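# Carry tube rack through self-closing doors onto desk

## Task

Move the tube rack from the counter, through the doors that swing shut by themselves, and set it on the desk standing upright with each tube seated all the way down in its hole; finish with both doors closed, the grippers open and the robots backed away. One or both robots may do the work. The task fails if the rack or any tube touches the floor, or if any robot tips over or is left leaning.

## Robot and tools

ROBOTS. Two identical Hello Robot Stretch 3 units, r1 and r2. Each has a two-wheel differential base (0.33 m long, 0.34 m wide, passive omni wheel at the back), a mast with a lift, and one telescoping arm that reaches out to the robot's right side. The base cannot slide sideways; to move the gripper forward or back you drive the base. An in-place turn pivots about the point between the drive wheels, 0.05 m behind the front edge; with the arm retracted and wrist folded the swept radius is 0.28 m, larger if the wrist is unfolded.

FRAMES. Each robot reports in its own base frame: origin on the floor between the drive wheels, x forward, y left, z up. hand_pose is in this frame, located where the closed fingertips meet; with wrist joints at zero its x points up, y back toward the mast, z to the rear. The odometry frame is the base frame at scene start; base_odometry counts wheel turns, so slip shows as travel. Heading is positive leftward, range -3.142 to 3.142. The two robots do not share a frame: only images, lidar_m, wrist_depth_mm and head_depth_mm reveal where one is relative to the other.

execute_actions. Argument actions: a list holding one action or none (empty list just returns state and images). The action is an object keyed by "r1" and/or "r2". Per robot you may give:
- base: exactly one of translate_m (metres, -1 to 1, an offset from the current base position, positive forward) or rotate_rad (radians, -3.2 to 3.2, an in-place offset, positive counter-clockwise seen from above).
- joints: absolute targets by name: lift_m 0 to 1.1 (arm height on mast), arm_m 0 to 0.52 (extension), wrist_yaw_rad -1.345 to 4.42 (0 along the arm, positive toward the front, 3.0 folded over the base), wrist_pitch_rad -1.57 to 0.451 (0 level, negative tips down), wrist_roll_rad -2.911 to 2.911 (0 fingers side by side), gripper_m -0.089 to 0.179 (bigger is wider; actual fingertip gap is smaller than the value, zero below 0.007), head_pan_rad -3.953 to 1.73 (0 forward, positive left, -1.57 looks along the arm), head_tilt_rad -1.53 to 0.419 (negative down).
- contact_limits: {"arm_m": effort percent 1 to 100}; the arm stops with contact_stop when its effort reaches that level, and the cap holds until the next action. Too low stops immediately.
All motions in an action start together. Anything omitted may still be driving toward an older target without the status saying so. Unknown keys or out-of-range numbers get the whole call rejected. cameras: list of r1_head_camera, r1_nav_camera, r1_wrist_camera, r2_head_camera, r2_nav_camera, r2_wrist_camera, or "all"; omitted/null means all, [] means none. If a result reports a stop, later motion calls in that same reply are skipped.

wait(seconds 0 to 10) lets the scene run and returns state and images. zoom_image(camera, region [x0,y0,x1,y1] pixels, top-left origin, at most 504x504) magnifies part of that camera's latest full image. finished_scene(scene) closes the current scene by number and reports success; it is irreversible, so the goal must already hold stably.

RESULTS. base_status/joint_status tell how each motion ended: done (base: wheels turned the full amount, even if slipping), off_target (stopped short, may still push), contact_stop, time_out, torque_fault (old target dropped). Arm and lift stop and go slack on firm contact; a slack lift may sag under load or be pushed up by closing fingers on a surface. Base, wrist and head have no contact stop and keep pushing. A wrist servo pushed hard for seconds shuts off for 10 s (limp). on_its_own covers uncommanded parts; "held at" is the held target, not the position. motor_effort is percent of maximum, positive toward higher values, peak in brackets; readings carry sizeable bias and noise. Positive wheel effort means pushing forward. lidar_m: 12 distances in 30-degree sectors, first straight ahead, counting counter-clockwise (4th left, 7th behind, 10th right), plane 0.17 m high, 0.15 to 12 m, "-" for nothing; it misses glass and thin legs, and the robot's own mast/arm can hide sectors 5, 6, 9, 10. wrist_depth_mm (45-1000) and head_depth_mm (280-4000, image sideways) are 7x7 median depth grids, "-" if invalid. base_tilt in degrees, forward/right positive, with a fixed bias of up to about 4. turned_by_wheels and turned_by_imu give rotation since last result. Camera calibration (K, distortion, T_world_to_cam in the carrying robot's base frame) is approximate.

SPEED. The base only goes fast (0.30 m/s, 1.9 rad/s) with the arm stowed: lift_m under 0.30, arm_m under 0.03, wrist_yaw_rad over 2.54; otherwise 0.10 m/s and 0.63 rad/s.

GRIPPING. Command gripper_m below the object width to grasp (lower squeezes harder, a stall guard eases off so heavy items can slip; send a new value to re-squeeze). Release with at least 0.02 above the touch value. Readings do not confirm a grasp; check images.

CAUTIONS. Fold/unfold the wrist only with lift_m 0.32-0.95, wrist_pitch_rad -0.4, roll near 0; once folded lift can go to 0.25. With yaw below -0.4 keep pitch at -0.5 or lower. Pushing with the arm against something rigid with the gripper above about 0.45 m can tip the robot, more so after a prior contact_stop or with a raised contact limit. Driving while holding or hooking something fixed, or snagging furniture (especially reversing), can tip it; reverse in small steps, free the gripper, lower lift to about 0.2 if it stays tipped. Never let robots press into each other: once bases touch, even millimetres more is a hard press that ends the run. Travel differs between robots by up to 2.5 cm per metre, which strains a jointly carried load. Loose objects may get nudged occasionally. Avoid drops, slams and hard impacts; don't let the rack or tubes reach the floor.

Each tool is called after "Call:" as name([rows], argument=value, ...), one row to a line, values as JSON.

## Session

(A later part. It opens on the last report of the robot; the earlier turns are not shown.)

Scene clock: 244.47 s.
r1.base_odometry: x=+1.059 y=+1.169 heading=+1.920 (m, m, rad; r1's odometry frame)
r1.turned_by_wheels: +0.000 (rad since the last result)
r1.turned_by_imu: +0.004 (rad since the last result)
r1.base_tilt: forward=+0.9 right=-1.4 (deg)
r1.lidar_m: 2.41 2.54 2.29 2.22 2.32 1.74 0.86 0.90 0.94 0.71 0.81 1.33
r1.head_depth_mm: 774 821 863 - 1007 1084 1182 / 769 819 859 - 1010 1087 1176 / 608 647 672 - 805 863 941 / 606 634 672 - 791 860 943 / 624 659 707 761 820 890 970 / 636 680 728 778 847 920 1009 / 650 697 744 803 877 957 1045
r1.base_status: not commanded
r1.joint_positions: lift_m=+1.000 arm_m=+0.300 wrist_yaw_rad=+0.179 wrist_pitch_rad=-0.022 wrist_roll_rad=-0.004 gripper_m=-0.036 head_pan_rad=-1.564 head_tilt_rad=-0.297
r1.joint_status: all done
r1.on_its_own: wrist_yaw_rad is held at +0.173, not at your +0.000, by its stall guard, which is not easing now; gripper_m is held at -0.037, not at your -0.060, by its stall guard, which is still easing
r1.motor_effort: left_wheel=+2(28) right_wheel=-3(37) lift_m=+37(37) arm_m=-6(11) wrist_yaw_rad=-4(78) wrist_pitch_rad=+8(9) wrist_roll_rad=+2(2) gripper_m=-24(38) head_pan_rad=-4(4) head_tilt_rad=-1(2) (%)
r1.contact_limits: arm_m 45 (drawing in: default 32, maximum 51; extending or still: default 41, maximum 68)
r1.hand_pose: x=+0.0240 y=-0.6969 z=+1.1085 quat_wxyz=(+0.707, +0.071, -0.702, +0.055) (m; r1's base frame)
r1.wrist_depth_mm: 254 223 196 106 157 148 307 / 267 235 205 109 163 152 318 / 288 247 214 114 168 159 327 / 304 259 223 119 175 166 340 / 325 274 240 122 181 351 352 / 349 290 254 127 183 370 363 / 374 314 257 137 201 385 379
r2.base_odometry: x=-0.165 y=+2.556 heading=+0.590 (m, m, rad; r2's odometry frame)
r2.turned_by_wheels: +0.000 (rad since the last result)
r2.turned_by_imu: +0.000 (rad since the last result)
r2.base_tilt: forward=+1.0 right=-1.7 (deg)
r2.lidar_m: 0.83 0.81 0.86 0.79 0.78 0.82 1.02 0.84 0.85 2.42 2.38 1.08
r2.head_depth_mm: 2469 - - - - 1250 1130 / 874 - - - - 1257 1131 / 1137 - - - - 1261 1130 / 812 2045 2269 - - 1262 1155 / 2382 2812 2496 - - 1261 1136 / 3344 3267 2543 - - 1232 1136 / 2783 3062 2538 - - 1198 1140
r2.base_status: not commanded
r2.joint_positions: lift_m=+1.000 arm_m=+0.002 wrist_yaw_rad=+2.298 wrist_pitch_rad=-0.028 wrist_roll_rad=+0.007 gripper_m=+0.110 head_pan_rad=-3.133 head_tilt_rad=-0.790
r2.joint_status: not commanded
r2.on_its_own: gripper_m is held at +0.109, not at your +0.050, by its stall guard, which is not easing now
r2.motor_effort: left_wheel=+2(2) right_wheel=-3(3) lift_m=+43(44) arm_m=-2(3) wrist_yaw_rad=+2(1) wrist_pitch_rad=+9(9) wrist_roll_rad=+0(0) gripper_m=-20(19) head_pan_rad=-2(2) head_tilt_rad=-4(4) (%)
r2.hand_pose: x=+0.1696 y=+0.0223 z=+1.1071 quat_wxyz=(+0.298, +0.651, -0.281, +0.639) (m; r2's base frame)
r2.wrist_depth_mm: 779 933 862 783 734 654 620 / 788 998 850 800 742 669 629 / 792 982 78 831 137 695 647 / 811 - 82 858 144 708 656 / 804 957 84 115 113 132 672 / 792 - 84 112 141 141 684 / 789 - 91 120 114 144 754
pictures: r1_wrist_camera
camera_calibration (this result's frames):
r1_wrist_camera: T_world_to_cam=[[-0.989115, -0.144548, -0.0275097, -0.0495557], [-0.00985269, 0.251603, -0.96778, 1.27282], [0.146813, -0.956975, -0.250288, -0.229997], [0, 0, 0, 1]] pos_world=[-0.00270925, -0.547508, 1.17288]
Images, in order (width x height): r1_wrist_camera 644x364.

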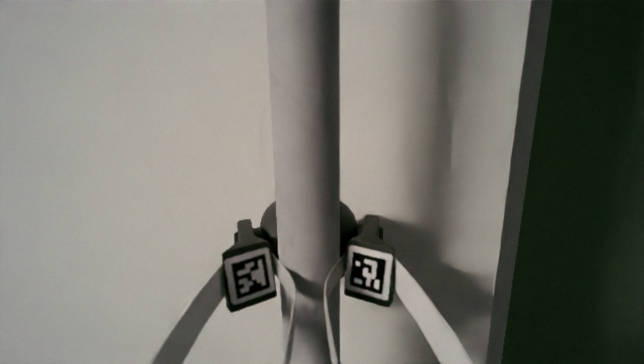

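Holding. Continue, letting the wrist yaw comply.

Call:
execute_actions([
  {"r1":{"base":{"translate_m":0.08},"joints":{"arm_m":0.12,"wrist_yaw_rad":0.4},"contact_limits":{"arm_m":45}}},
], cameras=["r1_wrist_camera"])

Call:
execute_actions([
  {"r1":{"base":{"translate_m":0.08},"joints":{"arm_m":0.0,"wrist_yaw_rad":0.55},"contact_limits":{"arm_m":45}}},
], cameras=["r1_wrist_camera","r2_nav_camera"])

Scene clock: 250.17 s.
r1.base_odometry: x=+1.032 y=+1.245 heading=+1.921 (m, m, rad; r1's odometry frame)
r1.turned_by_wheels: +0.001 (rad since the last result)
r1.turned_by_imu: -0.086 (rad since the last result)
r1.base_tilt: forward=+0.8 right=-1.4 (deg)
r1.lidar_m: 2.34 2.42 2.35 2.23 2.27 1.85 0.93 0.97 0.96 0.49 0.59 1.21
r1.head_depth_mm: 792 838 896 - - - 1214 / 779 834 886 927 - - 1212 / 798 850 902 953 - - 1208 / 407 432 461 482 - 596 628 / 420 443 479 505 - 554 671 / 437 415 424 456 597 650 717 / 457 490 530 576 631 694 777
r1.base_status: done
r1.joint_positions: lift_m=+1.000 arm_m=+0.121 wrist_yaw_rad=+0.447 wrist_pitch_rad=-0.023 wrist_roll_rad=+0.000 gripper_m=-0.024 head_pan_rad=-1.564 head_tilt_rad=-0.297
r1.joint_status: wrist_yaw_rad off_target (ended at +0.447, target +0.400); the others done
r1.on_its_own: gripper_m is held at -0.025, not at your -0.060, by its stall guard, which is still easing; right_wheel is at rest, and its effort (-21) is outside its rest range (-18 to +18); wrist_yaw_rad is at rest, and its effort (-39) is outside its rest range (-12 to +12)
r1.motor_effort: left_wheel=+11(18) right_wheel=-21(28) lift_m=+36(37) arm_m=-13(14) wrist_yaw_rad=-39(63) wrist_pitch_rad=+9(9) wrist_roll_rad=+1(2) gripper_m=-24(23) head_pan_rad=-4(4) head_tilt_rad=-2(2) (%)
r1.contact_limits: arm_m 45 (drawing in: default 32, maximum 51; extending or still: default 41, maximum 68)
r1.hand_pose: x=+0.0892 y=-0.4963 z=+1.1084 quat_wxyz=(+0.692, +0.165, -0.687, +0.149) (m; r1's base frame)
r1.wrist_depth_mm: 770 442 266 111 147 121 109 / 824 481 280 115 153 124 114 / 858 538 298 118 158 127 130 / 908 596 317 122 162 131 447 / 986 678 364 123 166 134 465 / - 800 347 129 166 138 487 / - 937 383 175 189 141 507
r2.base_odometry: x=-0.165 y=+2.556 heading=+0.590 (m, m, rad; r2's odometry frame)
r2.turned_by_wheels: +0.000 (rad since the last result)
r2.turned_by_imu: +0.000 (rad since the last result)
r2.base_tilt: forward=+1.0 right=-1.7 (deg)
r2.lidar_m: 0.83 0.81 0.87 0.79 0.78 0.83 0.98 0.92 3.15 2.43 2.38 1.08
r2.head_depth_mm: 2469 - - - - 1249 1129 / 2367 - - - - 1260 1131 / 2188 - - - - 1258 1130 / 894 1315 1652 - - 1260 1150 / 2329 2814 2483 - - 1268 1135 / 787 3251 2530 - - 1280 1140 / 2709 3018 2553 - - 1243 1139
r2.base_status: not commanded
r2.joint_positions: lift_m=+1.000 arm_m=+0.002 wrist_yaw_rad=+2.298 wrist_pitch_rad=-0.028 wrist_roll_rad=+0.007 gripper_m=+0.110 head_pan_rad=-3.133 head_tilt_rad=-0.790
r2.joint_status: not commanded
r2.on_its_own: gripper_m is held at +0.109, not at your +0.050, by its stall guard, which is not easing now
r2.motor_effort: left_wheel=+2(2) right_wheel=-3(3) lift_m=+43(44) arm_m=-3(2) wrist_yaw_rad=+2(1) wrist_pitch_rad=+10(9) wrist_roll_rad=+0(0) gripper_m=-21(20) head_pan_rad=-2(3) head_tilt_rad=-4(4) (%)
r2.hand_pose: x=+0.1696 y=+0.0223 z=+1.1071 quat_wxyz=(+0.298, +0.651, -0.281, +0.639) (m; r2's base frame)
r2.wrist_depth_mm: 792 932 861 784 732 666 624 / 799 983 846 822 732 694 633 / 784 - 78 826 136 701 644 / 797 - 82 840 145 722 685 / 803 967 84 115 113 131 690 / 798 - 84 113 141 140 670 / 777 - 91 120 114 143 748
pictures: r1_wrist_camera
camera_calibration (this result's frames):
r1_wrist_camera: T_world_to_cam=[[-0.915112, -0.401973, -0.0314419, -0.0860438], [-0.0731124, 0.24212, -0.967488, 1.22343], [0.396516, -0.88306, -0.250956, -0.0324137], [0, 0, 0, 1]] pos_world=[0.023561, -0.359428, 1.17282]
Images, in order (width x height): r1_wrist_camera 644x364.

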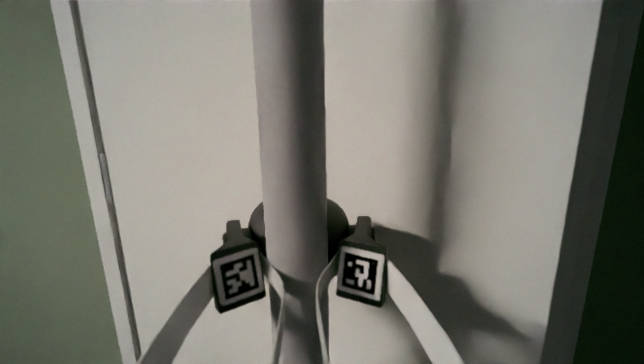

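Scene clock: 252.30 s.
r1.base_odometry: x=+1.005 y=+1.320 heading=+1.921 (m, m, rad; r1's odometry frame)
r1.turned_by_wheels: +0.001 (rad since the last result)
r1.turned_by_imu: -0.037 (rad since the last result)
r1.base_tilt: forward=+0.8 right=-1.4 (deg)
r1.lidar_m: 2.27 2.31 2.39 2.23 2.26 1.96 1.00 1.03 0.97 0.35 0.43 1.16
r1.head_depth_mm: 798 844 899 958 1033 - - / 781 827 887 946 1021 1081 - / 2913 3038 3226 3217 2254 1927 - / 293 300 317 338 357 - - / 285 298 321 346 368 - - / 296 314 345 375 401 - - / 317 305 354 307 327 356 569
r1.base_status: done
r1.joint_positions: lift_m=+1.000 arm_m=+0.001 wrist_yaw_rad=+0.575 wrist_pitch_rad=-0.023 wrist_roll_rad=+0.000 gripper_m=-0.024 head_pan_rad=-1.564 head_tilt_rad=-0.297
r1.joint_status: wrist_yaw_rad off_target (ended at +0.575, target +0.550); the others done
r1.on_its_own: gripper_m is held at -0.025, not at your -0.060, by its stall guard, which is not easing now; arm_m is at rest, and its effort (-15) is outside its rest range (-14 to +14); wrist_yaw_rad is at rest, and its effort (-21) is outside its rest range (-12 to +12)
r1.motor_effort: left_wheel=+4(16) right_wheel=-14(19) lift_m=+37(36) arm_m=-15(16) wrist_yaw_rad=-21(44) wrist_pitch_rad=+9(9) wrist_roll_rad=+1(1) gripper_m=-21(23) head_pan_rad=-4(4) head_tilt_rad=-2(2) (%)
r1.contact_limits: arm_m 45 (drawing in: default 32, maximum 51; extending or still: default 41, maximum 68)
r1.hand_pose: x=+0.1175 y=-0.3605 z=+1.1083 quat_wxyz=(+0.681, +0.208, -0.675, +0.192) (m; r1's base frame)
r1.wrist_depth_mm: - 911 461 108 150 112 90 / - 970 505 112 154 115 91 / - - 557 115 159 117 93 / - - 613 120 163 120 95 / - - 965 123 164 122 98 / - - - 128 160 125 103 / - - 857 137 191 128 107
r2.base_odometry: x=-0.165 y=+2.556 heading=+0.590 (m, m, rad; r2's odometry frame)
r2.turned_by_wheels: +0.000 (rad since the last result)
r2.turned_by_imu: +0.000 (rad since the last result)
r2.base_tilt: forward=+1.0 right=-1.7 (deg)
r2.lidar_m: 0.83 0.81 0.86 0.79 0.78 0.83 1.01 0.99 3.16 2.42 2.37 1.08
r2.head_depth_mm: 2463 - - - - 1256 1129 / 2388 - - - - 1256 1126 / 2178 - - - - 1257 1130 / 1306 1470 1655 - - 1257 1154 / 959 1048 1199 - - 1270 1134 / 913 3081 2531 - - 1280 1136 / 2784 2997 2543 - - 1281 1141
r2.base_status: not commanded
r2.joint_positions: lift_m=+1.000 arm_m=+0.002 wrist_yaw_rad=+2.298 wrist_pitch_rad=-0.028 wrist_roll_rad=+0.007 gripper_m=+0.110 head_pan_rad=-3.133 head_tilt_rad=-0.790
r2.joint_status: not commanded
r2.on_its_own: gripper_m is held at +0.109, not at your +0.050, by its stall guard, which is not easing now
r2.motor_effort: left_wheel=+2(2) right_wheel=-3(3) lift_m=+43(44) arm_m=-2(3) wrist_yaw_rad=+3(2) wrist_pitch_rad=+9(9) wrist_roll_rad=+0(0) gripper_m=-19(19) head_pan_rad=-2(1) head_tilt_rad=-4(4) (%)
r2.hand_pose: x=+0.1696 y=+0.0223 z=+1.1071 quat_wxyz=(+0.298, +0.651, -0.281, +0.639) (m; r2's base frame)
r2.wrist_depth_mm: 771 918 861 776 718 666 626 / 794 967 891 801 741 670 634 / 801 - 78 834 137 696 651 / 809 - 82 828 145 715 657 / 798 950 84 114 113 131 685 / 790 - 84 113 141 140 663 / 795 - 91 120 114 143 742
pictures: r1_wrist_camera, r2_nav_camera (sideways: a quarter turn counterclockwise sets it upright)
camera_calibration (this result's frames):
r1_wrist_camera: T_world_to_cam=[[-0.856759, -0.514762, -0.0313746, -0.0531517], [-0.103429, 0.231109, -0.967415, 1.19208], [0.505239, -0.825596, -0.251246, 0.0844562], [0, 0, 0, 1]] pos_world=[0.0350866, -0.233133, 1.17278]
r2_nav_camera: T_world_to_cam=[[-0.702538, -0.0145919, 0.711496, -0.884128], [-0.0097741, 0.999893, 0.0108555, 0.0435994], [-0.711579, 0.000672145, -0.702606, 0.87805], [0, 0, 0, 1]] pos_world=[0.00409373, -0.057086, 1.2455]
Images, in order (width x height): r1_wrist_camera 644x364, r2_nav_camera 672x504.

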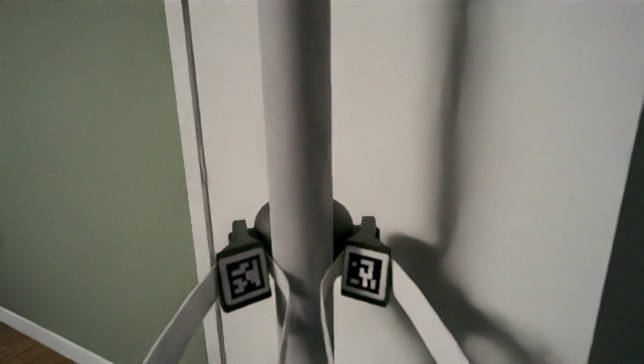

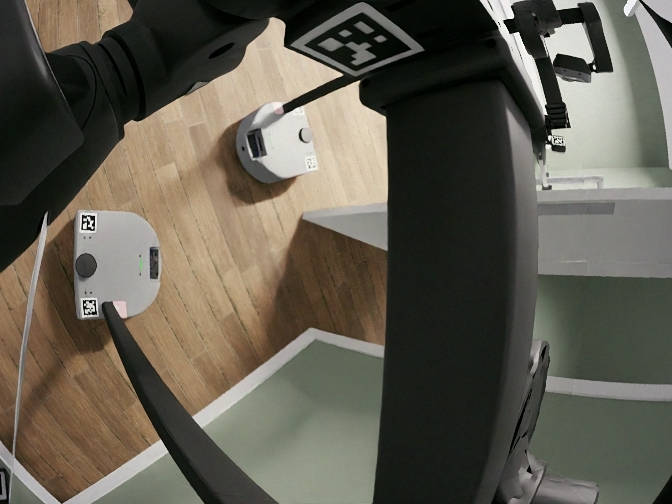

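Call:
execute_actions([
  {"r2":{"base":{"rotate_rad":-0.12},"joints":{"head_tilt_rad":-1.0,"head_pan_rad":-2.9}}},
], cameras=[])

Call:
execute_actions([
  {"r2":{"base":{"translate_m":-0.4}}},
], cameras=["r2_nav_camera","r1_nav_camera"])

Scene clock: 259.63 s.
r1.base_odometry: x=+1.005 y=+1.320 heading=+1.921 (m, m, rad; r1's odometry frame)
r1.turned_by_wheels: +0.000 (rad since the last result)
r1.turned_by_imu: -0.001 (rad since the last result)
r1.base_tilt: forward=+0.8 right=-1.4 (deg)
r1.lidar_m: 2.26 2.31 2.38 2.23 2.27 1.96 1.00 1.05 0.97 0.34 0.42 1.16
r1.head_depth_mm: 795 842 901 968 1035 - - / 777 826 889 952 1018 1075 - / 2906 3056 3252 3210 2286 1959 - / 2882 302 316 337 359 403 - / - 294 315 340 363 - - / 293 310 339 368 395 - - / 312 311 357 305 321 349 564
r1.base_status: not commanded
r1.joint_positions: lift_m=+1.000 arm_m=+0.001 wrist_yaw_rad=+0.604 wrist_pitch_rad=-0.023 wrist_roll_rad=+0.000 gripper_m=-0.024 head_pan_rad=-1.564 head_tilt_rad=-0.297
r1.joint_status: not commanded
r1.on_its_own: wrist_yaw_rad is held at +0.592, not at your +0.550, by its stall guard, which is not easing now; gripper_m is held at -0.025, not at your -0.060, by its stall guard, which is not easing now
r1.motor_effort: left_wheel=+2(2) right_wheel=-9(9) lift_m=+36(36) arm_m=-11(10) wrist_yaw_rad=-10(10) wrist_pitch_rad=+9(9) wrist_roll_rad=+1(1) gripper_m=-19(19) head_pan_rad=-4(4) head_tilt_rad=-2(2) (%)
r1.hand_pose: x=+0.1237 y=-0.3561 z=+1.1084 quat_wxyz=(+0.678, +0.218, -0.672, +0.202) (m; r1's base frame)
r1.wrist_depth_mm: - 965 538 106 154 113 90 / - - 599 110 158 116 91 / - - 658 115 163 118 93 / - - 748 120 167 120 94 / - - 992 123 165 123 96 / - - - 128 159 125 98 / - - - 137 194 128 103
r2.base_odometry: x=-0.165 y=+2.556 heading=+0.470 (m, m, rad; r2's odometry frame)
r2.turned_by_wheels: -0.120 (rad since the last result)
r2.turned_by_imu: -0.118 (rad since the last result)
r2.base_tilt: forward=+1.0 right=-1.6 (deg)
r2.lidar_m: 0.86 0.81 0.83 0.82 0.78 0.80 1.06 1.01 0.99 2.50 2.38 1.21
r2.head_depth_mm: 2419 - - - 1331 1205 1112 / 2261 - - - 1337 1212 1120 / 1363 - - - 1364 1229 - / 1008 - - - 1370 1255 - / 2660 - - - 1374 1221 1112 / 2845 - - 1350 1380 1226 1100 / 2810 - - 1353 1382 1223 1105
r2.base_status: done
r2.joint_positions: lift_m=+1.000 arm_m=+0.002 wrist_yaw_rad=+2.298 wrist_pitch_rad=-0.028 wrist_roll_rad=+0.007 gripper_m=+0.110 head_pan_rad=-2.907 head_tilt_rad=-0.987
r2.joint_status: all done
r2.on_its_own: gripper_m is held at +0.109, not at your +0.050, by its stall guard, which is not easing now
r2.motor_effort: left_wheel=+2(5) right_wheel=-3(6) lift_m=+43(43) arm_m=-2(2) wrist_yaw_rad=+1(2) wrist_pitch_rad=+9(9) wrist_roll_rad=+0(0) gripper_m=-20(20) head_pan_rad=+3(17) head_tilt_rad=-5(17) (%)
r2.hand_pose: x=+0.1696 y=+0.0223 z=+1.1071 quat_wxyz=(+0.298, +0.651, -0.281, +0.639) (m; r2's base frame)
r2.wrist_depth_mm: 856 852 821 769 746 687 669 / 835 902 832 814 750 692 668 / 880 923 78 801 138 741 704 / 867 956 82 871 145 758 719 / 863 984 84 114 113 132 724 / 874 - 84 113 141 140 739 / 789 - 91 121 114 143 796
pictures: none
No camera images: the call's "cameras" was empty. Leave "cameras" out to get every camera's image.

Scene clock: 264.60 s.
r1.base_odometry: x=+1.005 y=+1.320 heading=+1.921 (m, m, rad; r1's odometry frame)
r1.turned_by_wheels: +0.000 (rad since the last result)
r1.turned_by_imu: -0.001 (rad since the last result)
r1.base_tilt: forward=+0.7 right=-1.4 (deg)
r1.lidar_m: 2.27 2.32 2.39 2.23 2.26 1.96 1.83 0.74 0.97 0.34 0.42 1.16
r1.head_depth_mm: 794 842 904 971 1036 - - / 785 826 882 945 1017 1076 - / 2856 3053 3233 3137 2280 1943 - / 2850 301 316 337 359 402 - / - 294 315 340 362 - - / 293 310 339 368 396 - - / 312 311 357 305 321 349 563
r1.base_status: not commanded
r1.joint_positions: lift_m=+1.000 arm_m=+0.001 wrist_yaw_rad=+0.604 wrist_pitch_rad=-0.023 wrist_roll_rad=+0.000 gripper_m=-0.024 head_pan_rad=-1.564 head_tilt_rad=-0.297
r1.joint_status: not commanded
r1.on_its_own: wrist_yaw_rad is held at +0.592, not at your +0.550, by its stall guard, which is not easing now; gripper_m is held at -0.025, not at your -0.060, by its stall guard, which is not easing now
r1.motor_effort: left_wheel=+2(2) right_wheel=-9(8) lift_m=+36(36) arm_m=-10(10) wrist_yaw_rad=-10(9) wrist_pitch_rad=+9(9) wrist_roll_rad=+1(1) gripper_m=-19(19) head_pan_rad=-4(4) head_tilt_rad=-2(2) (%)
r1.hand_pose: x=+0.1237 y=-0.3561 z=+1.1084 quat_wxyz=(+0.678, +0.218, -0.672, +0.202) (m; r1's base frame)
r1.wrist_depth_mm: - 936 540 106 154 113 90 / - - 590 110 158 116 91 / - - 656 115 162 118 93 / - - 733 119 167 120 94 / - - - 123 165 122 95 / - - - 129 160 125 98 / - - - 138 195 128 103
r2.base_odometry: x=-0.521 y=+2.375 heading=+0.470 (m, m, rad; r2's odometry frame)
r2.turned_by_wheels: +0.000 (rad since the last result)
r2.turned_by_imu: -0.002 (rad since the last result)
r2.base_tilt: forward=+1.0 right=-1.7 (deg)
r2.lidar_m: 1.21 1.15 0.83 0.59 0.57 0.58 1.10 0.65 0.74 2.73 2.59 1.72
r2.head_depth_mm: 2089 - - - 1288 1202 1111 / 2022 - - - 1338 1208 1119 / 1245 - - - 1364 1237 - / 914 - - - 1371 1255 - / 728 - - - 1373 1221 1117 / 593 - - 1506 1332 1219 1103 / 646 - - 1526 1202 1168 1103
r2.base_status: done
r2.joint_positions: lift_m=+1.000 arm_m=+0.002 wrist_yaw_rad=+2.298 wrist_pitch_rad=-0.028 wrist_roll_rad=+0.007 gripper_m=+0.110 head_pan_rad=-2.907 head_tilt_rad=-0.987
r2.joint_status: not commanded
r2.on_its_own: gripper_m is held at +0.109, not at your +0.050, by its stall guard, which is not easing now
r2.motor_effort: left_wheel=+2(4) right_wheel=-2(7) lift_m=+43(43) arm_m=-2(2) wrist_yaw_rad=+2(2) wrist_pitch_rad=+9(9) wrist_roll_rad=+0(0) gripper_m=-20(20) head_pan_rad=+3(2) head_tilt_rad=-5(4) (%)
r2.hand_pose: x=+0.1696 y=+0.0223 z=+1.1071 quat_wxyz=(+0.298, +0.651, -0.281, +0.639) (m; r2's base frame)
r2.wrist_depth_mm: 636 864 - - - - 949 / 659 891 - - - - 988 / 658 816 78 - 136 - 973 / 657 872 81 - 145 - - / 646 802 84 114 113 132 - / 643 - 84 114 140 141 - / 641 853 90 121 114 143 -
pictures: r1_nav_camera (sideways: a quarter turn counterclockwise sets it upright), r2_nav_camera (sideways: a quarter turn counterclockwise sets it upright)
camera_calibration (this result's frames):
r1_nav_camera: T_world_to_cam=[[-0.0528608, -0.326145, 0.943841, -1.18341], [-0.998317, 0.0398156, -0.0421535, 0.108293], [-0.0238314, -0.944481, -0.327701, 0.382571], [0, 0, 0, 1]] pos_world=[0.0546725, -0.028943, 1.24688]
r2_nav_camera: T_world_to_cam=[[-0.803811, -0.200899, 0.559935, -0.686031], [-0.235642, 0.971784, 0.0103919, 0.0455834], [-0.546223, -0.123591, -0.828472, 1.04071], [0, 0, 0, 1]] pos_world=[0.0277609, -0.0534981, 1.24586]
Images, in order (width x height): r1_nav_camera 672x504, r2_nav_camera 672x504.

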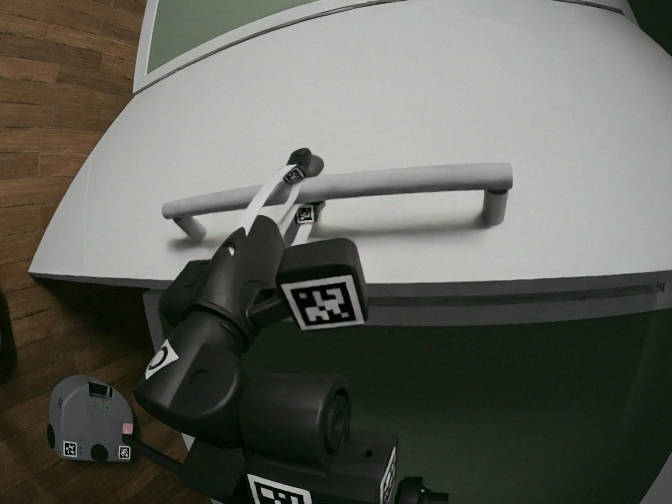

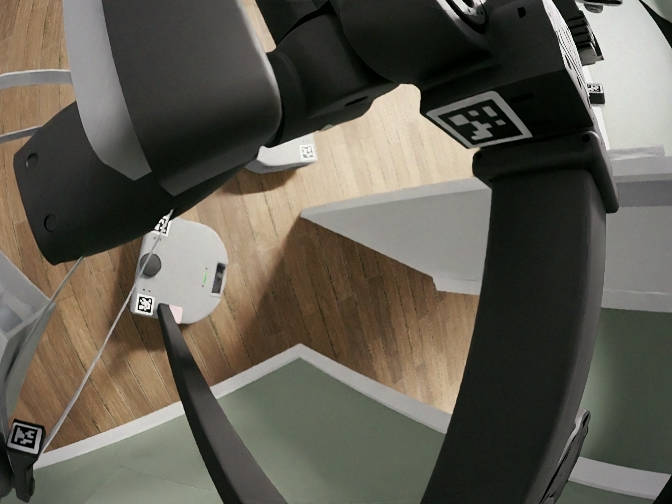

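Call:
execute_actions([
  {"r2":{"base":{"translate_m":-0.3}}},
], cameras=["r2_nav_camera"])

Scene clock: 271.23 s.
r1.base_odometry: x=+1.005 y=+1.320 heading=+1.921 (m, m, rad; r1's odometry frame)
r1.turned_by_wheels: +0.000 (rad since the last result)
r1.turned_by_imu: -0.002 (rad since the last result)
r1.base_tilt: forward=+0.9 right=-1.4 (deg)
r1.lidar_m: 2.27 2.31 2.39 2.23 2.26 1.95 1.83 1.43 0.63 0.34 0.42 1.16
r1.head_depth_mm: 795 849 891 970 1037 - - / 780 825 886 950 1022 1080 - / 2874 3013 3228 3218 2278 1944 - / 2847 302 316 337 360 403 - / - 294 315 340 361 - - / 293 310 339 368 395 - - / 312 311 357 305 321 350 563
r1.base_status: not commanded
r1.joint_positions: lift_m=+1.000 arm_m=+0.001 wrist_yaw_rad=+0.604 wrist_pitch_rad=-0.023 wrist_roll_rad=+0.000 gripper_m=-0.024 head_pan_rad=-1.564 head_tilt_rad=-0.297
r1.joint_status: not commanded
r1.on_its_own: wrist_yaw_rad is held at +0.592, not at your +0.550, by its stall guard, which is not easing now; gripper_m is held at -0.025, not at your -0.060, by its stall guard, which is not easing now
r1.motor_effort: left_wheel=+2(3) right_wheel=-9(9) lift_m=+36(36) arm_m=-11(11) wrist_yaw_rad=-10(10) wrist_pitch_rad=+9(8) wrist_roll_rad=+1(1) gripper_m=-19(20) head_pan_rad=-5(4) head_tilt_rad=-2(2) (%)
r1.hand_pose: x=+0.1237 y=-0.3561 z=+1.1084 quat_wxyz=(+0.678, +0.218, -0.672, +0.202) (m; r1's base frame)
r1.wrist_depth_mm: - 946 542 106 153 113 90 / - - 589 110 158 116 91 / - - 658 115 162 118 93 / - - 744 120 167 121 94 / - - 990 123 165 123 96 / - - - 128 159 125 98 / - - - 137 195 128 103
r2.base_odometry: x=-0.789 y=+2.239 heading=+0.470 (m, m, rad; r2's odometry frame)
r2.turned_by_wheels: +0.000 (rad since the last result)
r2.turned_by_imu: -0.002 (rad since the last result)
r2.base_tilt: forward=+1.0 right=-1.7 (deg)
r2.lidar_m: 1.48 1.40 0.60 0.42 0.40 0.41 1.02 0.46 0.42 0.64 2.76 2.09
r2.head_depth_mm: 1809 - - - 1334 1065 1088 / 1775 - - - 1337 1213 1119 / 1086 - - - 1368 1232 - / 843 - - - 1364 1252 - / 670 - - - 1255 1224 1112 / 548 - - 794 918 1206 1099 / 468 - - 643 1332 1193 1088
r2.base_status: done
r2.joint_positions: lift_m=+1.000 arm_m=+0.002 wrist_yaw_rad=+2.298 wrist_pitch_rad=-0.028 wrist_roll_rad=+0.007 gripper_m=+0.110 head_pan_rad=-2.907 head_tilt_rad=-0.987
r2.joint_status: not commanded
r2.on_its_own: gripper_m is held at +0.109, not at your +0.050, by its stall guard, which is not easing now
r2.motor_effort: left_wheel=+2(3) right_wheel=-2(6) lift_m=+43(43) arm_m=-2(2) wrist_yaw_rad=+2(2) wrist_pitch_rad=+10(9) wrist_roll_rad=+0(0) gripper_m=-20(20) head_pan_rad=+4(3) head_tilt_rad=-5(5) (%)
r2.hand_pose: x=+0.1696 y=+0.0223 z=+1.1071 quat_wxyz=(+0.298, +0.651, -0.281, +0.639) (m; r2's base frame)
r2.wrist_depth_mm: 489 647 - - - - - / 488 619 - - - - - / 498 632 78 - 137 - - / 506 661 82 - 145 - - / 497 612 84 114 113 132 - / 497 - 84 113 141 140 - / 472 643 91 120 114 143 -
pictures: r2_nav_camera (sideways: a quarter turn counterclockwise sets it upright)
camera_calibration (this result's frames):
r2_nav_camera: T_world_to_cam=[[-0.803828, -0.200903, 0.55991, -0.685998], [-0.235642, 0.971784, 0.0103918, 0.0455836], [-0.546199, -0.123585, -0.828488, 1.04073], [0, 0, 0, 1]] pos_world=[0.0277626, -0.0534977, 1.24586]
Images, in order (width x height): r2_nav_camera 672x504.

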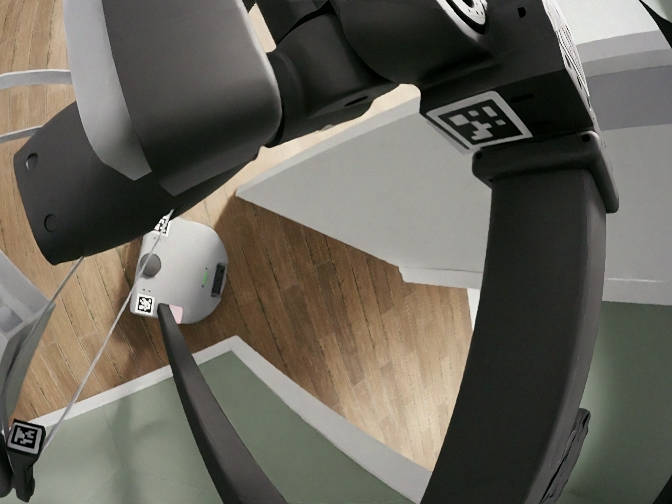

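Call:
execute_actions([
  {"r2":{"base":{"translate_m":-0.3}}},
], cameras=["r2_nav_camera","r1_nav_camera"])

Scene clock: 282.77 s.
r1.base_odometry: x=+1.005 y=+1.320 heading=+1.921 (m, m, rad; r1's odometry frame)
r1.turned_by_wheels: +0.000 (rad since the last result)
r1.turned_by_imu: -0.002 (rad since the last result)
r1.base_tilt: forward=+0.8 right=-1.5 (deg)
r1.lidar_m: 2.27 2.32 2.39 2.23 2.26 1.95 1.82 1.43 0.97 0.34 0.42 1.16
r1.head_depth_mm: 783 823 894 650 1031 - - / 566 578 726 560 1013 1088 - / 2884 866 706 485 2307 1951 - / 2859 302 315 337 360 402 - / - 294 315 341 362 - - / 293 310 338 369 396 - - / 312 311 358 305 321 349 563
r1.base_status: not commanded
r1.joint_positions: lift_m=+1.000 arm_m=+0.001 wrist_yaw_rad=+0.604 wrist_pitch_rad=-0.023 wrist_roll_rad=+0.000 gripper_m=-0.024 head_pan_rad=-1.564 head_tilt_rad=-0.297
r1.joint_status: not commanded
r1.on_its_own: wrist_yaw_rad is held at +0.592, not at your +0.550, by its stall guard, which is not easing now; gripper_m is held at -0.025, not at your -0.060, by its stall guard, which is not easing now
r1.motor_effort: left_wheel=+2(2) right_wheel=-10(9) lift_m=+36(36) arm_m=-10(10) wrist_yaw_rad=-10(10) wrist_pitch_rad=+8(8) wrist_roll_rad=+1(1) gripper_m=-20(20) head_pan_rad=-4(4) head_tilt_rad=-2(2) (%)
r1.hand_pose: x=+0.1237 y=-0.3561 z=+1.1084 quat_wxyz=(+0.678, +0.218, -0.672, +0.202) (m; r1's base frame)
r1.wrist_depth_mm: - 944 540 107 154 113 90 / - - 590 110 158 116 91 / - - 664 115 162 118 93 / - - 751 119 167 120 94 / - - 992 123 165 123 95 / - - - 128 159 125 98 / - - - 137 196 128 103
r2.base_odometry: x=-1.056 y=+2.103 heading=+0.470 (m, m, rad; r2's odometry frame)
r2.turned_by_wheels: +0.000 (rad since the last result)
r2.turned_by_imu: -0.002 (rad since the last result)
r2.base_tilt: forward=+1.0 right=-1.6 (deg)
r2.lidar_m: 1.74 1.14 0.36 0.24 0.23 2.21 0.92 0.42 0.33 0.33 0.66 2.48
r2.head_depth_mm: 1550 - - - 1333 1202 1112 / 1510 - - - 1331 1208 1118 / 913 - - - 1359 1233 - / 782 - - - 1366 1254 - / 616 - - - 1142 1212 1115 / 504 - - 729 823 974 1070 / 429 - - 580 641 728 879
r2.base_status: done
r2.joint_positions: lift_m=+1.000 arm_m=+0.002 wrist_yaw_rad=+2.298 wrist_pitch_rad=-0.028 wrist_roll_rad=+0.007 gripper_m=+0.110 head_pan_rad=-2.907 head_tilt_rad=-0.987
r2.joint_status: not commanded
r2.on_its_own: gripper_m is held at +0.109, not at your +0.050, by its stall guard, which is not easing now
r2.motor_effort: left_wheel=+2(2) right_wheel=-3(7) lift_m=+43(43) arm_m=-1(2) wrist_yaw_rad=+2(1) wrist_pitch_rad=+9(9) wrist_roll_rad=+0(0) gripper_m=-20(19) head_pan_rad=+2(2) head_tilt_rad=-5(5) (%)
r2.hand_pose: x=+0.1696 y=+0.0223 z=+1.1071 quat_wxyz=(+0.298, +0.651, -0.281, +0.639) (m; r2's base frame)
r2.wrist_depth_mm: 333 444 690 - - - - / 331 445 708 - - - - / 336 424 78 - 137 - - / 337 455 81 - 146 - - / 335 403 83 114 113 131 - / 332 - 84 113 140 140 - / 321 437 90 120 114 143 -
pictures: r1_nav_camera (sideways: a quarter turn counterclockwise sets it upright), r2_nav_camera (sideways: a quarter turn counterclockwise sets it upright)
camera_calibration (this result's frames):
r1_nav_camera: T_world_to_cam=[[-0.0528607, -0.326145, 0.943841, -1.18341], [-0.998317, 0.0398155, -0.0421535, 0.108293], [-0.0238313, -0.944481, -0.327701, 0.382571], [0, 0, 0, 1]] pos_world=[0.0546725, -0.028943, 1.24688]
r2_nav_camera: T_world_to_cam=[[-0.803837, -0.200905, 0.559896, -0.68598], [-0.235643, 0.971784, 0.0103918, 0.0455836], [-0.546186, -0.123582, -0.828498, 1.04074], [0, 0, 0, 1]] pos_world=[0.0277635, -0.0534975, 1.24586]
Images, in order (width x height): r1_nav_camera 672x504, r2_nav_camera 672x504.

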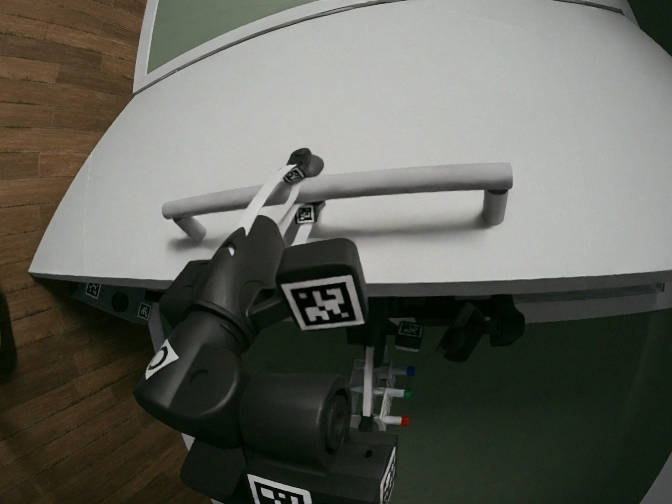

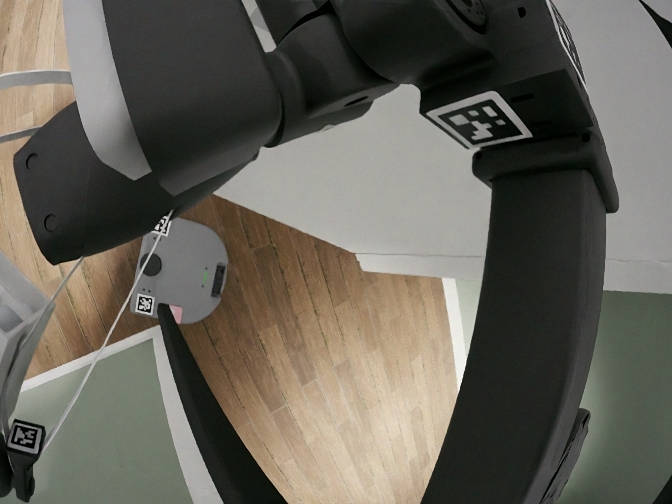

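Call:
execute_actions([
  {"r2":{"base":{"translate_m":-0.15}}},
], cameras=[])

Call:
execute_actions([
  {"r2":{"base":{"rotate_rad":-0.3}}},
], cameras=["r2_nav_camera","r1_nav_camera"])

Scene clock: 288.63 s.
r1.base_odometry: x=+1.005 y=+1.320 heading=+1.921 (m, m, rad; r1's odometry frame)
r1.turned_by_wheels: +0.000 (rad since the last result)
r1.turned_by_imu: -0.001 (rad since the last result)
r1.base_tilt: forward=+0.9 right=-1.4 (deg)
r1.lidar_m: 2.27 2.31 2.38 2.23 2.27 1.95 1.83 1.43 0.97 0.34 0.42 1.17
r1.head_depth_mm: 794 845 892 954 1033 - - / 785 827 866 672 1019 1078 - / 830 880 934 1012 2243 1979 - / 636 302 316 337 360 403 - / - 294 315 341 362 - - / 293 311 338 368 396 - - / 313 311 356 305 321 349 563
r1.base_status: not commanded
r1.joint_positions: lift_m=+1.000 arm_m=+0.001 wrist_yaw_rad=+0.604 wrist_pitch_rad=-0.023 wrist_roll_rad=+0.000 gripper_m=-0.024 head_pan_rad=-1.564 head_tilt_rad=-0.297
r1.joint_status: not commanded
r1.on_its_own: wrist_yaw_rad is held at +0.592, not at your +0.550, by its stall guard, which is not easing now; gripper_m is held at -0.025, not at your -0.060, by its stall guard, which is not easing now
r1.motor_effort: left_wheel=+2(2) right_wheel=-9(9) lift_m=+37(36) arm_m=-11(10) wrist_yaw_rad=-10(10) wrist_pitch_rad=+8(8) wrist_roll_rad=+1(1) gripper_m=-20(20) head_pan_rad=-4(5) head_tilt_rad=-2(2) (%)
r1.hand_pose: x=+0.1237 y=-0.3561 z=+1.1084 quat_wxyz=(+0.678, +0.218, -0.672, +0.202) (m; r1's base frame)
r1.wrist_depth_mm: - 965 540 106 154 113 90 / - - 599 110 158 116 91 / - - 667 115 162 118 93 / - - 750 119 167 120 94 / - - 997 124 165 123 96 / - - - 129 159 125 98 / - - - 137 195 128 103
r2.base_odometry: x=-1.190 y=+2.035 heading=+0.470 (m, m, rad; r2's odometry frame)
r2.turned_by_wheels: +0.000 (rad since the last result)
r2.turned_by_imu: -0.001 (rad since the last result)
r2.base_tilt: forward=+1.0 right=-1.5 (deg)
r2.lidar_m: 1.88 0.76 0.22 0.22 2.47 2.02 0.81 0.40 0.32 0.31 0.33 2.66
r2.head_depth_mm: 1406 - - - 1331 1210 1106 / 1379 - - - 1335 1214 1118 / 1307 - - - 1367 1234 - / 703 - - - 1367 1255 - / 588 - - - 1091 1202 1116 / 480 - - 697 787 931 1067 / 410 - - 555 612 696 808
r2.base_status: done
r2.joint_positions: lift_m=+1.000 arm_m=+0.002 wrist_yaw_rad=+2.298 wrist_pitch_rad=-0.028 wrist_roll_rad=+0.007 gripper_m=+0.110 head_pan_rad=-2.907 head_tilt_rad=-0.987
r2.joint_status: not commanded
r2.on_its_own: gripper_m is held at +0.109, not at your +0.050, by its stall guard, which is not easing now
r2.motor_effort: left_wheel=+2(3) right_wheel=-3(6) lift_m=+44(43) arm_m=-2(2) wrist_yaw_rad=+2(1) wrist_pitch_rad=+9(9) wrist_roll_rad=+0(0) gripper_m=-21(20) head_pan_rad=+2(3) head_tilt_rad=-5(5) (%)
r2.hand_pose: x=+0.1696 y=+0.0223 z=+1.1071 quat_wxyz=(+0.298, +0.651, -0.281, +0.639) (m; r2's base frame)
r2.wrist_depth_mm: 254 335 529 - - - - / 243 323 534 - - - - / 245 322 78 942 136 - - / 245 340 82 796 146 - - / 246 311 84 114 113 131 - / 249 - 84 113 141 139 - / 241 329 91 120 114 143 -
pictures: none
No camera images: the call's "cameras" was empty. Leave "cameras" out to get every camera's image.

Scene clock: 290.30 s.
r1.base_odometry: x=+1.005 y=+1.320 heading=+1.921 (m, m, rad; r1's odometry frame)
r1.turned_by_wheels: +0.000 (rad since the last result)
r1.turned_by_imu: +0.000 (rad since the last result)
r1.base_tilt: forward=+0.9 right=-1.4 (deg)
r1.lidar_m: 2.26 2.31 2.39 2.22 2.27 1.96 1.83 1.43 0.97 0.34 0.42 1.16
r1.head_depth_mm: 796 845 900 963 1030 - - / 781 828 870 585 1018 1077 - / 707 868 832 676 1073 1125 - / 630 302 316 337 359 403 - / - 294 315 341 362 - - / 293 310 339 368 395 - - / 313 312 357 305 321 350 565
r1.base_status: not commanded
r1.joint_positions: lift_m=+1.000 arm_m=+0.001 wrist_yaw_rad=+0.604 wrist_pitch_rad=-0.023 wrist_roll_rad=+0.000 gripper_m=-0.024 head_pan_rad=-1.564 head_tilt_rad=-0.297
r1.joint_status: not commanded
r1.on_its_own: wrist_yaw_rad is held at +0.592, not at your +0.550, by its stall guard, which is not easing now; gripper_m is held at -0.025, not at your -0.060, by its stall guard, which is not easing now
r1.motor_effort: left_wheel=+2(2) right_wheel=-8(9) lift_m=+36(37) arm_m=-10(10) wrist_yaw_rad=-11(10) wrist_pitch_rad=+8(8) wrist_roll_rad=+0(1) gripper_m=-20(20) head_pan_rad=-4(4) head_tilt_rad=-2(2) (%)
r1.hand_pose: x=+0.1237 y=-0.3561 z=+1.1084 quat_wxyz=(+0.678, +0.218, -0.672, +0.202) (m; r1's base frame)
r1.wrist_depth_mm: - 940 537 106 154 113 90 / - - 600 110 158 115 91 / - - 668 115 163 118 93 / - - 743 120 167 120 94 / - - 995 123 164 123 95 / - - - 128 159 126 98 / - - - 137 195 128 103
r2.base_odometry: x=-1.190 y=+2.035 heading=+0.170 (m, m, rad; r2's odometry frame)
r2.turned_by_wheels: -0.300 (rad since the last result)
r2.turned_by_imu: -0.296 (rad since the last result)
r2.base_tilt: forward=+1.0 right=-1.7 (deg)
r2.lidar_m: 2.19 1.79 0.38 0.22 0.25 2.50 1.66 0.57 0.35 0.31 0.31 0.37
r2.head_depth_mm: 1860 - - - 1333 1210 1109 / 1735 - - - 1332 1211 1118 / 1611 - - - 1361 1231 - / 1488 - - - 1370 1253 - / 1382 - - - 1374 1224 1111 / 1260 - - 1024 1081 1125 1070 / 662 - - 754 770 788 810
r2.base_status: done
r2.joint_positions: lift_m=+1.000 arm_m=+0.002 wrist_yaw_rad=+2.298 wrist_pitch_rad=-0.028 wrist_roll_rad=+0.007 gripper_m=+0.110 head_pan_rad=-2.907 head_tilt_rad=-0.987
r2.joint_status: not commanded
r2.on_its_own: gripper_m is held at +0.109, not at your +0.050, by its stall guard, which is not easing now
r2.motor_effort: left_wheel=+2(5) right_wheel=-3(6) lift_m=+43(43) arm_m=-3(1) wrist_yaw_rad=+2(2) wrist_pitch_rad=+9(10) wrist_roll_rad=+0(0) gripper_m=-20(20) head_pan_rad=+2(3) head_tilt_rad=-5(5) (%)
r2.hand_pose: x=+0.1696 y=+0.0223 z=+1.1071 quat_wxyz=(+0.298, +0.651, -0.281, +0.639) (m; r2's base frame)
r2.wrist_depth_mm: 357 558 - - - - - / 355 513 - - - - - / 354 502 78 - 136 - - / 349 538 82 - 145 - - / 340 463 84 114 113 132 - / 335 - 84 113 141 140 - / 322 492 91 120 113 143 -
pictures: r1_nav_camera (sideways: a quarter turn counterclockwise sets it upright), r2_nav_camera (sideways: a quarter turn counterclockwise sets it upright)
camera_calibration (this result's frames):
r1_nav_camera: T_world_to_cam=[[-0.0528607, -0.326145, 0.943841, -1.18341], [-0.998317, 0.0398155, -0.0421535, 0.108293], [-0.0238313, -0.944481, -0.327701, 0.382571], [0, 0, 0, 1]] pos_world=[0.0546725, -0.028943, 1.24688]
r2_nav_camera: T_world_to_cam=[[-0.803832, -0.201136, 0.55982, -0.685882], [-0.235908, 0.97172, 0.0103915, 0.0455857], [-0.546079, -0.123713, -0.828549, 1.04081], [0, 0, 0, 1]] pos_world=[0.027783, -0.0534904, 1.24586]
Images, in order (width x height): r1_nav_camera 672x504, r2_nav_camera 672x504.

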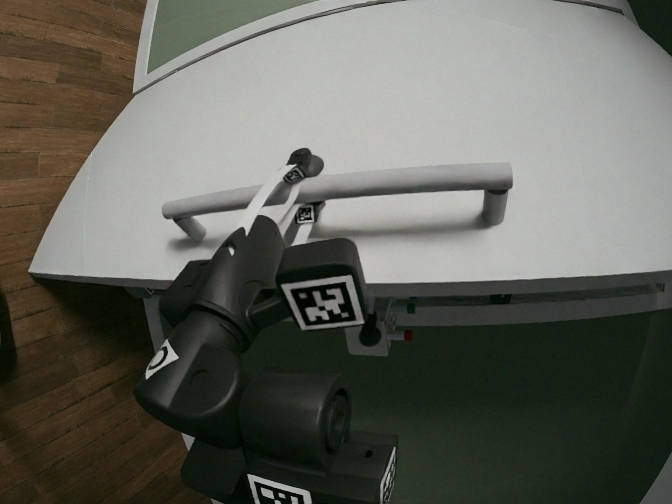

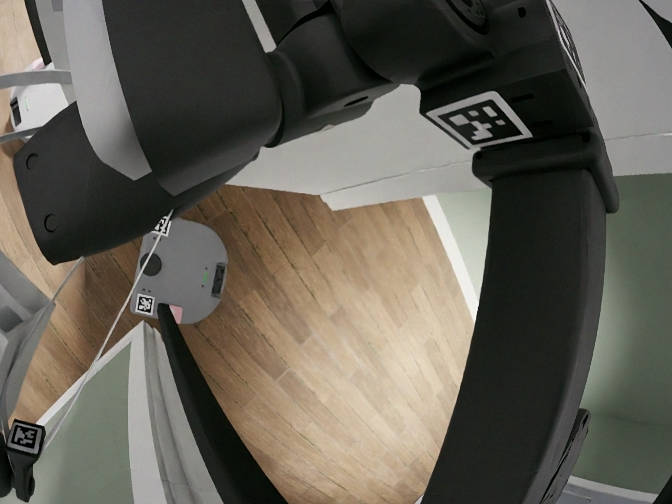

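Call:
execute_actions([
  {"r2":{"base":{"translate_m":-0.25}}},
], cameras=[])

Call:
execute_actions([
  {"r2":{"base":{"rotate_rad":-0.3}}},
], cameras=["r2_nav_camera","r1_nav_camera"])

Scene clock: 296.17 s.
r1.base_odometry: x=+1.005 y=+1.320 heading=+1.921 (m, m, rad; r1's odometry frame)
r1.turned_by_wheels: +0.000 (rad since the last result)
r1.turned_by_imu: -0.001 (rad since the last result)
r1.base_tilt: forward=+0.8 right=-1.4 (deg)
r1.lidar_m: 2.26 2.31 2.38 2.22 2.27 1.96 1.83 1.43 0.96 0.34 0.42 1.16
r1.head_depth_mm: 798 848 900 967 1032 - - / 785 825 883 945 1017 1075 - / 2869 3012 3162 3279 2285 1951 - / 2855 302 316 337 359 403 - / - 294 315 341 362 - - / 293 310 338 369 396 - - / 312 311 357 304 321 350 563
r1.base_status: not commanded
r1.joint_positions: lift_m=+1.000 arm_m=+0.001 wrist_yaw_rad=+0.604 wrist_pitch_rad=-0.023 wrist_roll_rad=+0.000 gripper_m=-0.024 head_pan_rad=-1.564 head_tilt_rad=-0.297
r1.joint_status: not commanded
r1.on_its_own: wrist_yaw_rad is held at +0.592, not at your +0.550, by its stall guard, which is not easing now; gripper_m is held at -0.025, not at your -0.060, by its stall guard, which is not easing now
r1.motor_effort: left_wheel=+2(2) right_wheel=-9(9) lift_m=+36(35) arm_m=-10(10) wrist_yaw_rad=-10(10) wrist_pitch_rad=+8(9) wrist_roll_rad=+1(1) gripper_m=-20(20) head_pan_rad=-3(5) head_tilt_rad=-2(2) (%)
r1.hand_pose: x=+0.1237 y=-0.3561 z=+1.1084 quat_wxyz=(+0.678, +0.218, -0.672, +0.202) (m; r1's base frame)
r1.wrist_depth_mm: - 952 535 106 154 113 90 / - - 589 110 158 115 91 / - - 668 115 162 118 93 / - - 745 120 167 120 94 / - - - 123 165 123 96 / - - - 129 159 125 98 / - - - 137 196 128 103
r2.base_odometry: x=-1.436 y=+1.993 heading=+0.171 (m, m, rad; r2's odometry frame)
r2.turned_by_wheels: +0.000 (rad since the last result)
r2.turned_by_imu: -0.001 (rad since the last result)
r2.base_tilt: forward=+1.0 right=-1.7 (deg)
r2.lidar_m: 2.37 0.32 0.30 1.00 1.59 2.32 1.46 0.61 0.41 0.36 0.36 0.43
r2.head_depth_mm: 1643 - - - 1325 1203 1109 / 1535 - - - 1341 1212 1120 / 1415 - - - 1357 1233 - / 1308 - - - 1369 1247 - / 1217 - - - 1375 1223 1118 / 1135 - - 1031 1189 1202 1099 / 1063 - - 876 898 922 943
r2.base_status: done
r2.joint_positions: lift_m=+1.000 arm_m=+0.002 wrist_yaw_rad=+2.298 wrist_pitch_rad=-0.028 wrist_roll_rad=+0.007 gripper_m=+0.110 head_pan_rad=-2.907 head_tilt_rad=-0.987
r2.joint_status: not commanded
r2.on_its_own: gripper_m is held at +0.109, not at your +0.050, by its stall guard, which is not easing now
r2.motor_effort: left_wheel=+2(3) right_wheel=-2(7) lift_m=+43(43) arm_m=-2(2) wrist_yaw_rad=+2(3) wrist_pitch_rad=+9(9) wrist_roll_rad=+0(0) gripper_m=-19(20) head_pan_rad=+3(3) head_tilt_rad=-4(5) (%)
r2.hand_pose: x=+0.1696 y=+0.0223 z=+1.1071 quat_wxyz=(+0.298, +0.651, -0.281, +0.639) (m; r2's base frame)
r2.wrist_depth_mm: 807 294 313 - - - - / 832 303 321 - - - - / 879 317 79 - 138 - - / 891 326 82 - 145 - - / 899 336 84 115 113 132 - / 918 - 84 113 141 141 - / 970 366 91 120 114 142 -
pictures: none
No camera images: the call's "cameras" was empty. Leave "cameras" out to get every camera's image.

Scene clock: 297.83 s.
r1.base_odometry: x=+1.005 y=+1.320 heading=+1.921 (m, m, rad; r1's odometry frame)
r1.turned_by_wheels: +0.000 (rad since the last result)
r1.turned_by_imu: +0.000 (rad since the last result)
r1.base_tilt: forward=+0.8 right=-1.5 (deg)
r1.lidar_m: 2.27 2.32 2.39 2.23 2.26 1.96 1.83 1.43 0.97 0.34 0.42 1.16
r1.head_depth_mm: 796 845 902 970 1032 - - / 781 826 884 949 1021 1084 - / 2868 3077 3223 3260 2279 1945 - / 2835 301 316 337 360 402 - / - 294 314 341 362 - - / 293 310 339 368 395 - - / 312 311 357 305 321 349 563
r1.base_status: not commanded
r1.joint_positions: lift_m=+1.000 arm_m=+0.001 wrist_yaw_rad=+0.604 wrist_pitch_rad=-0.023 wrist_roll_rad=+0.000 gripper_m=-0.024 head_pan_rad=-1.564 head_tilt_rad=-0.297
r1.joint_status: not commanded
r1.on_its_own: wrist_yaw_rad is held at +0.592, not at your +0.550, by its stall guard, which is not easing now; gripper_m is held at -0.025, not at your -0.060, by its stall guard, which is not easing now
r1.motor_effort: left_wheel=+2(2) right_wheel=-10(9) lift_m=+36(36) arm_m=-10(10) wrist_yaw_rad=-10(10) wrist_pitch_rad=+8(9) wrist_roll_rad=+1(1) gripper_m=-19(20) head_pan_rad=-4(4) head_tilt_rad=-2(2) (%)
r1.hand_pose: x=+0.1237 y=-0.3561 z=+1.1084 quat_wxyz=(+0.678, +0.218, -0.672, +0.202) (m; r1's base frame)
r1.wrist_depth_mm: - 955 540 107 153 114 90 / - - 600 110 158 115 91 / - - 661 115 162 118 93 / - - 744 119 167 120 94 / - - - 123 164 123 96 / - - - 128 159 125 98 / - - - 137 196 128 103
r2.base_odometry: x=-1.436 y=+1.993 heading=-0.129 (m, m, rad; r2's odometry frame)
r2.turned_by_wheels: -0.300 (rad since the last result)
r2.turned_by_imu: -0.296 (rad since the last result)
r2.base_tilt: forward=+0.9 right=-1.6 (deg)
r2.lidar_m: 0.52 2.10 0.30 0.32 1.15 2.32 1.96 1.29 0.50 0.37 0.36 0.38
r2.head_depth_mm: 2219 - - - 1332 1205 1103 / 2321 - - - 1335 1212 1117 / 1995 - - - 1361 1231 - / 1727 - - - 1365 1254 - / 1520 - - - 1374 1224 1114 / 1361 - - 1515 1378 1224 1098 / 1227 - - 1517 1358 1165 1034
r2.base_status: done
r2.joint_positions: lift_m=+1.000 arm_m=+0.002 wrist_yaw_rad=+2.298 wrist_pitch_rad=-0.028 wrist_roll_rad=+0.007 gripper_m=+0.110 head_pan_rad=-2.907 head_tilt_rad=-0.988
r2.joint_status: not commanded
r2.on_its_own: gripper_m is held at +0.109, not at your +0.050, by its stall guard, which is not easing now
r2.motor_effort: left_wheel=+2(5) right_wheel=-3(6) lift_m=+43(44) arm_m=-2(2) wrist_yaw_rad=+3(1) wrist_pitch_rad=+9(9) wrist_roll_rad=+0(0) gripper_m=-19(20) head_pan_rad=+2(1) head_tilt_rad=-5(5) (%)
r2.hand_pose: x=+0.1696 y=+0.0223 z=+1.1071 quat_wxyz=(+0.298, +0.651, -0.281, +0.639) (m; r2's base frame)
r2.wrist_depth_mm: 275 539 - - - - - / 282 327 - - - - - / 286 320 78 - 135 - - / 292 330 82 - 143 - - / 303 322 84 126 113 132 - / 306 - 84 114 140 140 - / 310 351 90 120 114 143 -
pictures: r1_nav_camera (sideways: a quarter turn counterclockwise sets it upright), r2_nav_camera (sideways: a quarter turn counterclockwise sets it upright)
camera_calibration (this result's frames):
r1_nav_camera: T_world_to_cam=[[-0.0528608, -0.326145, 0.943841, -1.18341], [-0.998317, 0.0398156, -0.0421535, 0.108293], [-0.0238314, -0.944481, -0.327701, 0.382571], [0, 0, 0, 1]] pos_world=[0.0546725, -0.028943, 1.24688]
r2_nav_camera: T_world_to_cam=[[-0.803846, -0.20119, 0.559781, -0.68583], [-0.235966, 0.971706, 0.0103913, 0.0455862], [-0.546033, -0.123736, -0.828576, 1.04084], [0, 0, 0, 1]] pos_world=[0.0277888, -0.0534885, 1.24586]
Images, in order (width x height): r1_nav_camera 672x504, r2_nav_camera 672x504.

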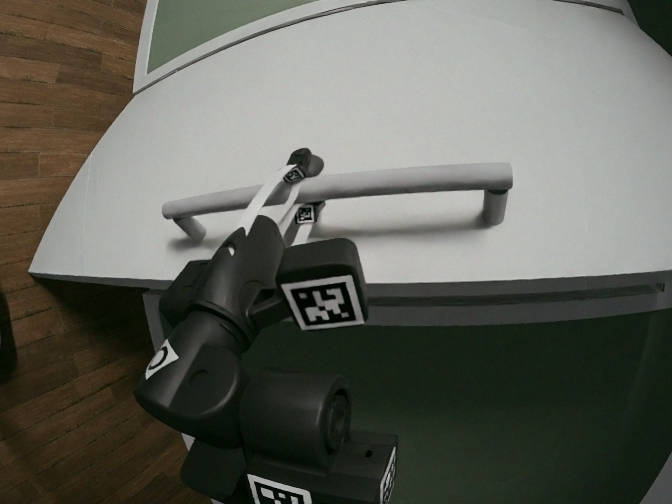

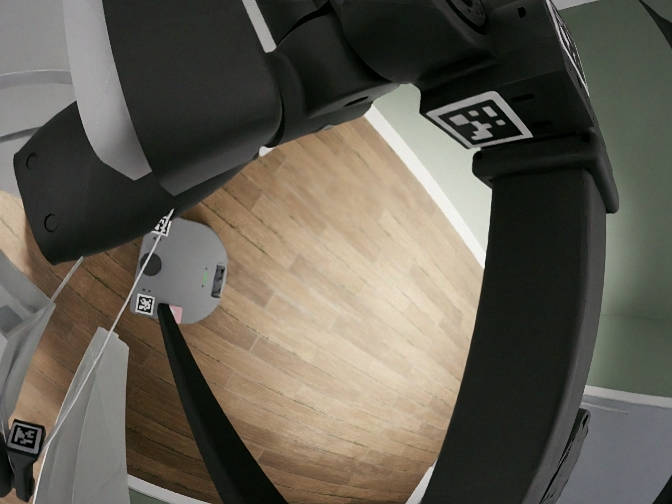

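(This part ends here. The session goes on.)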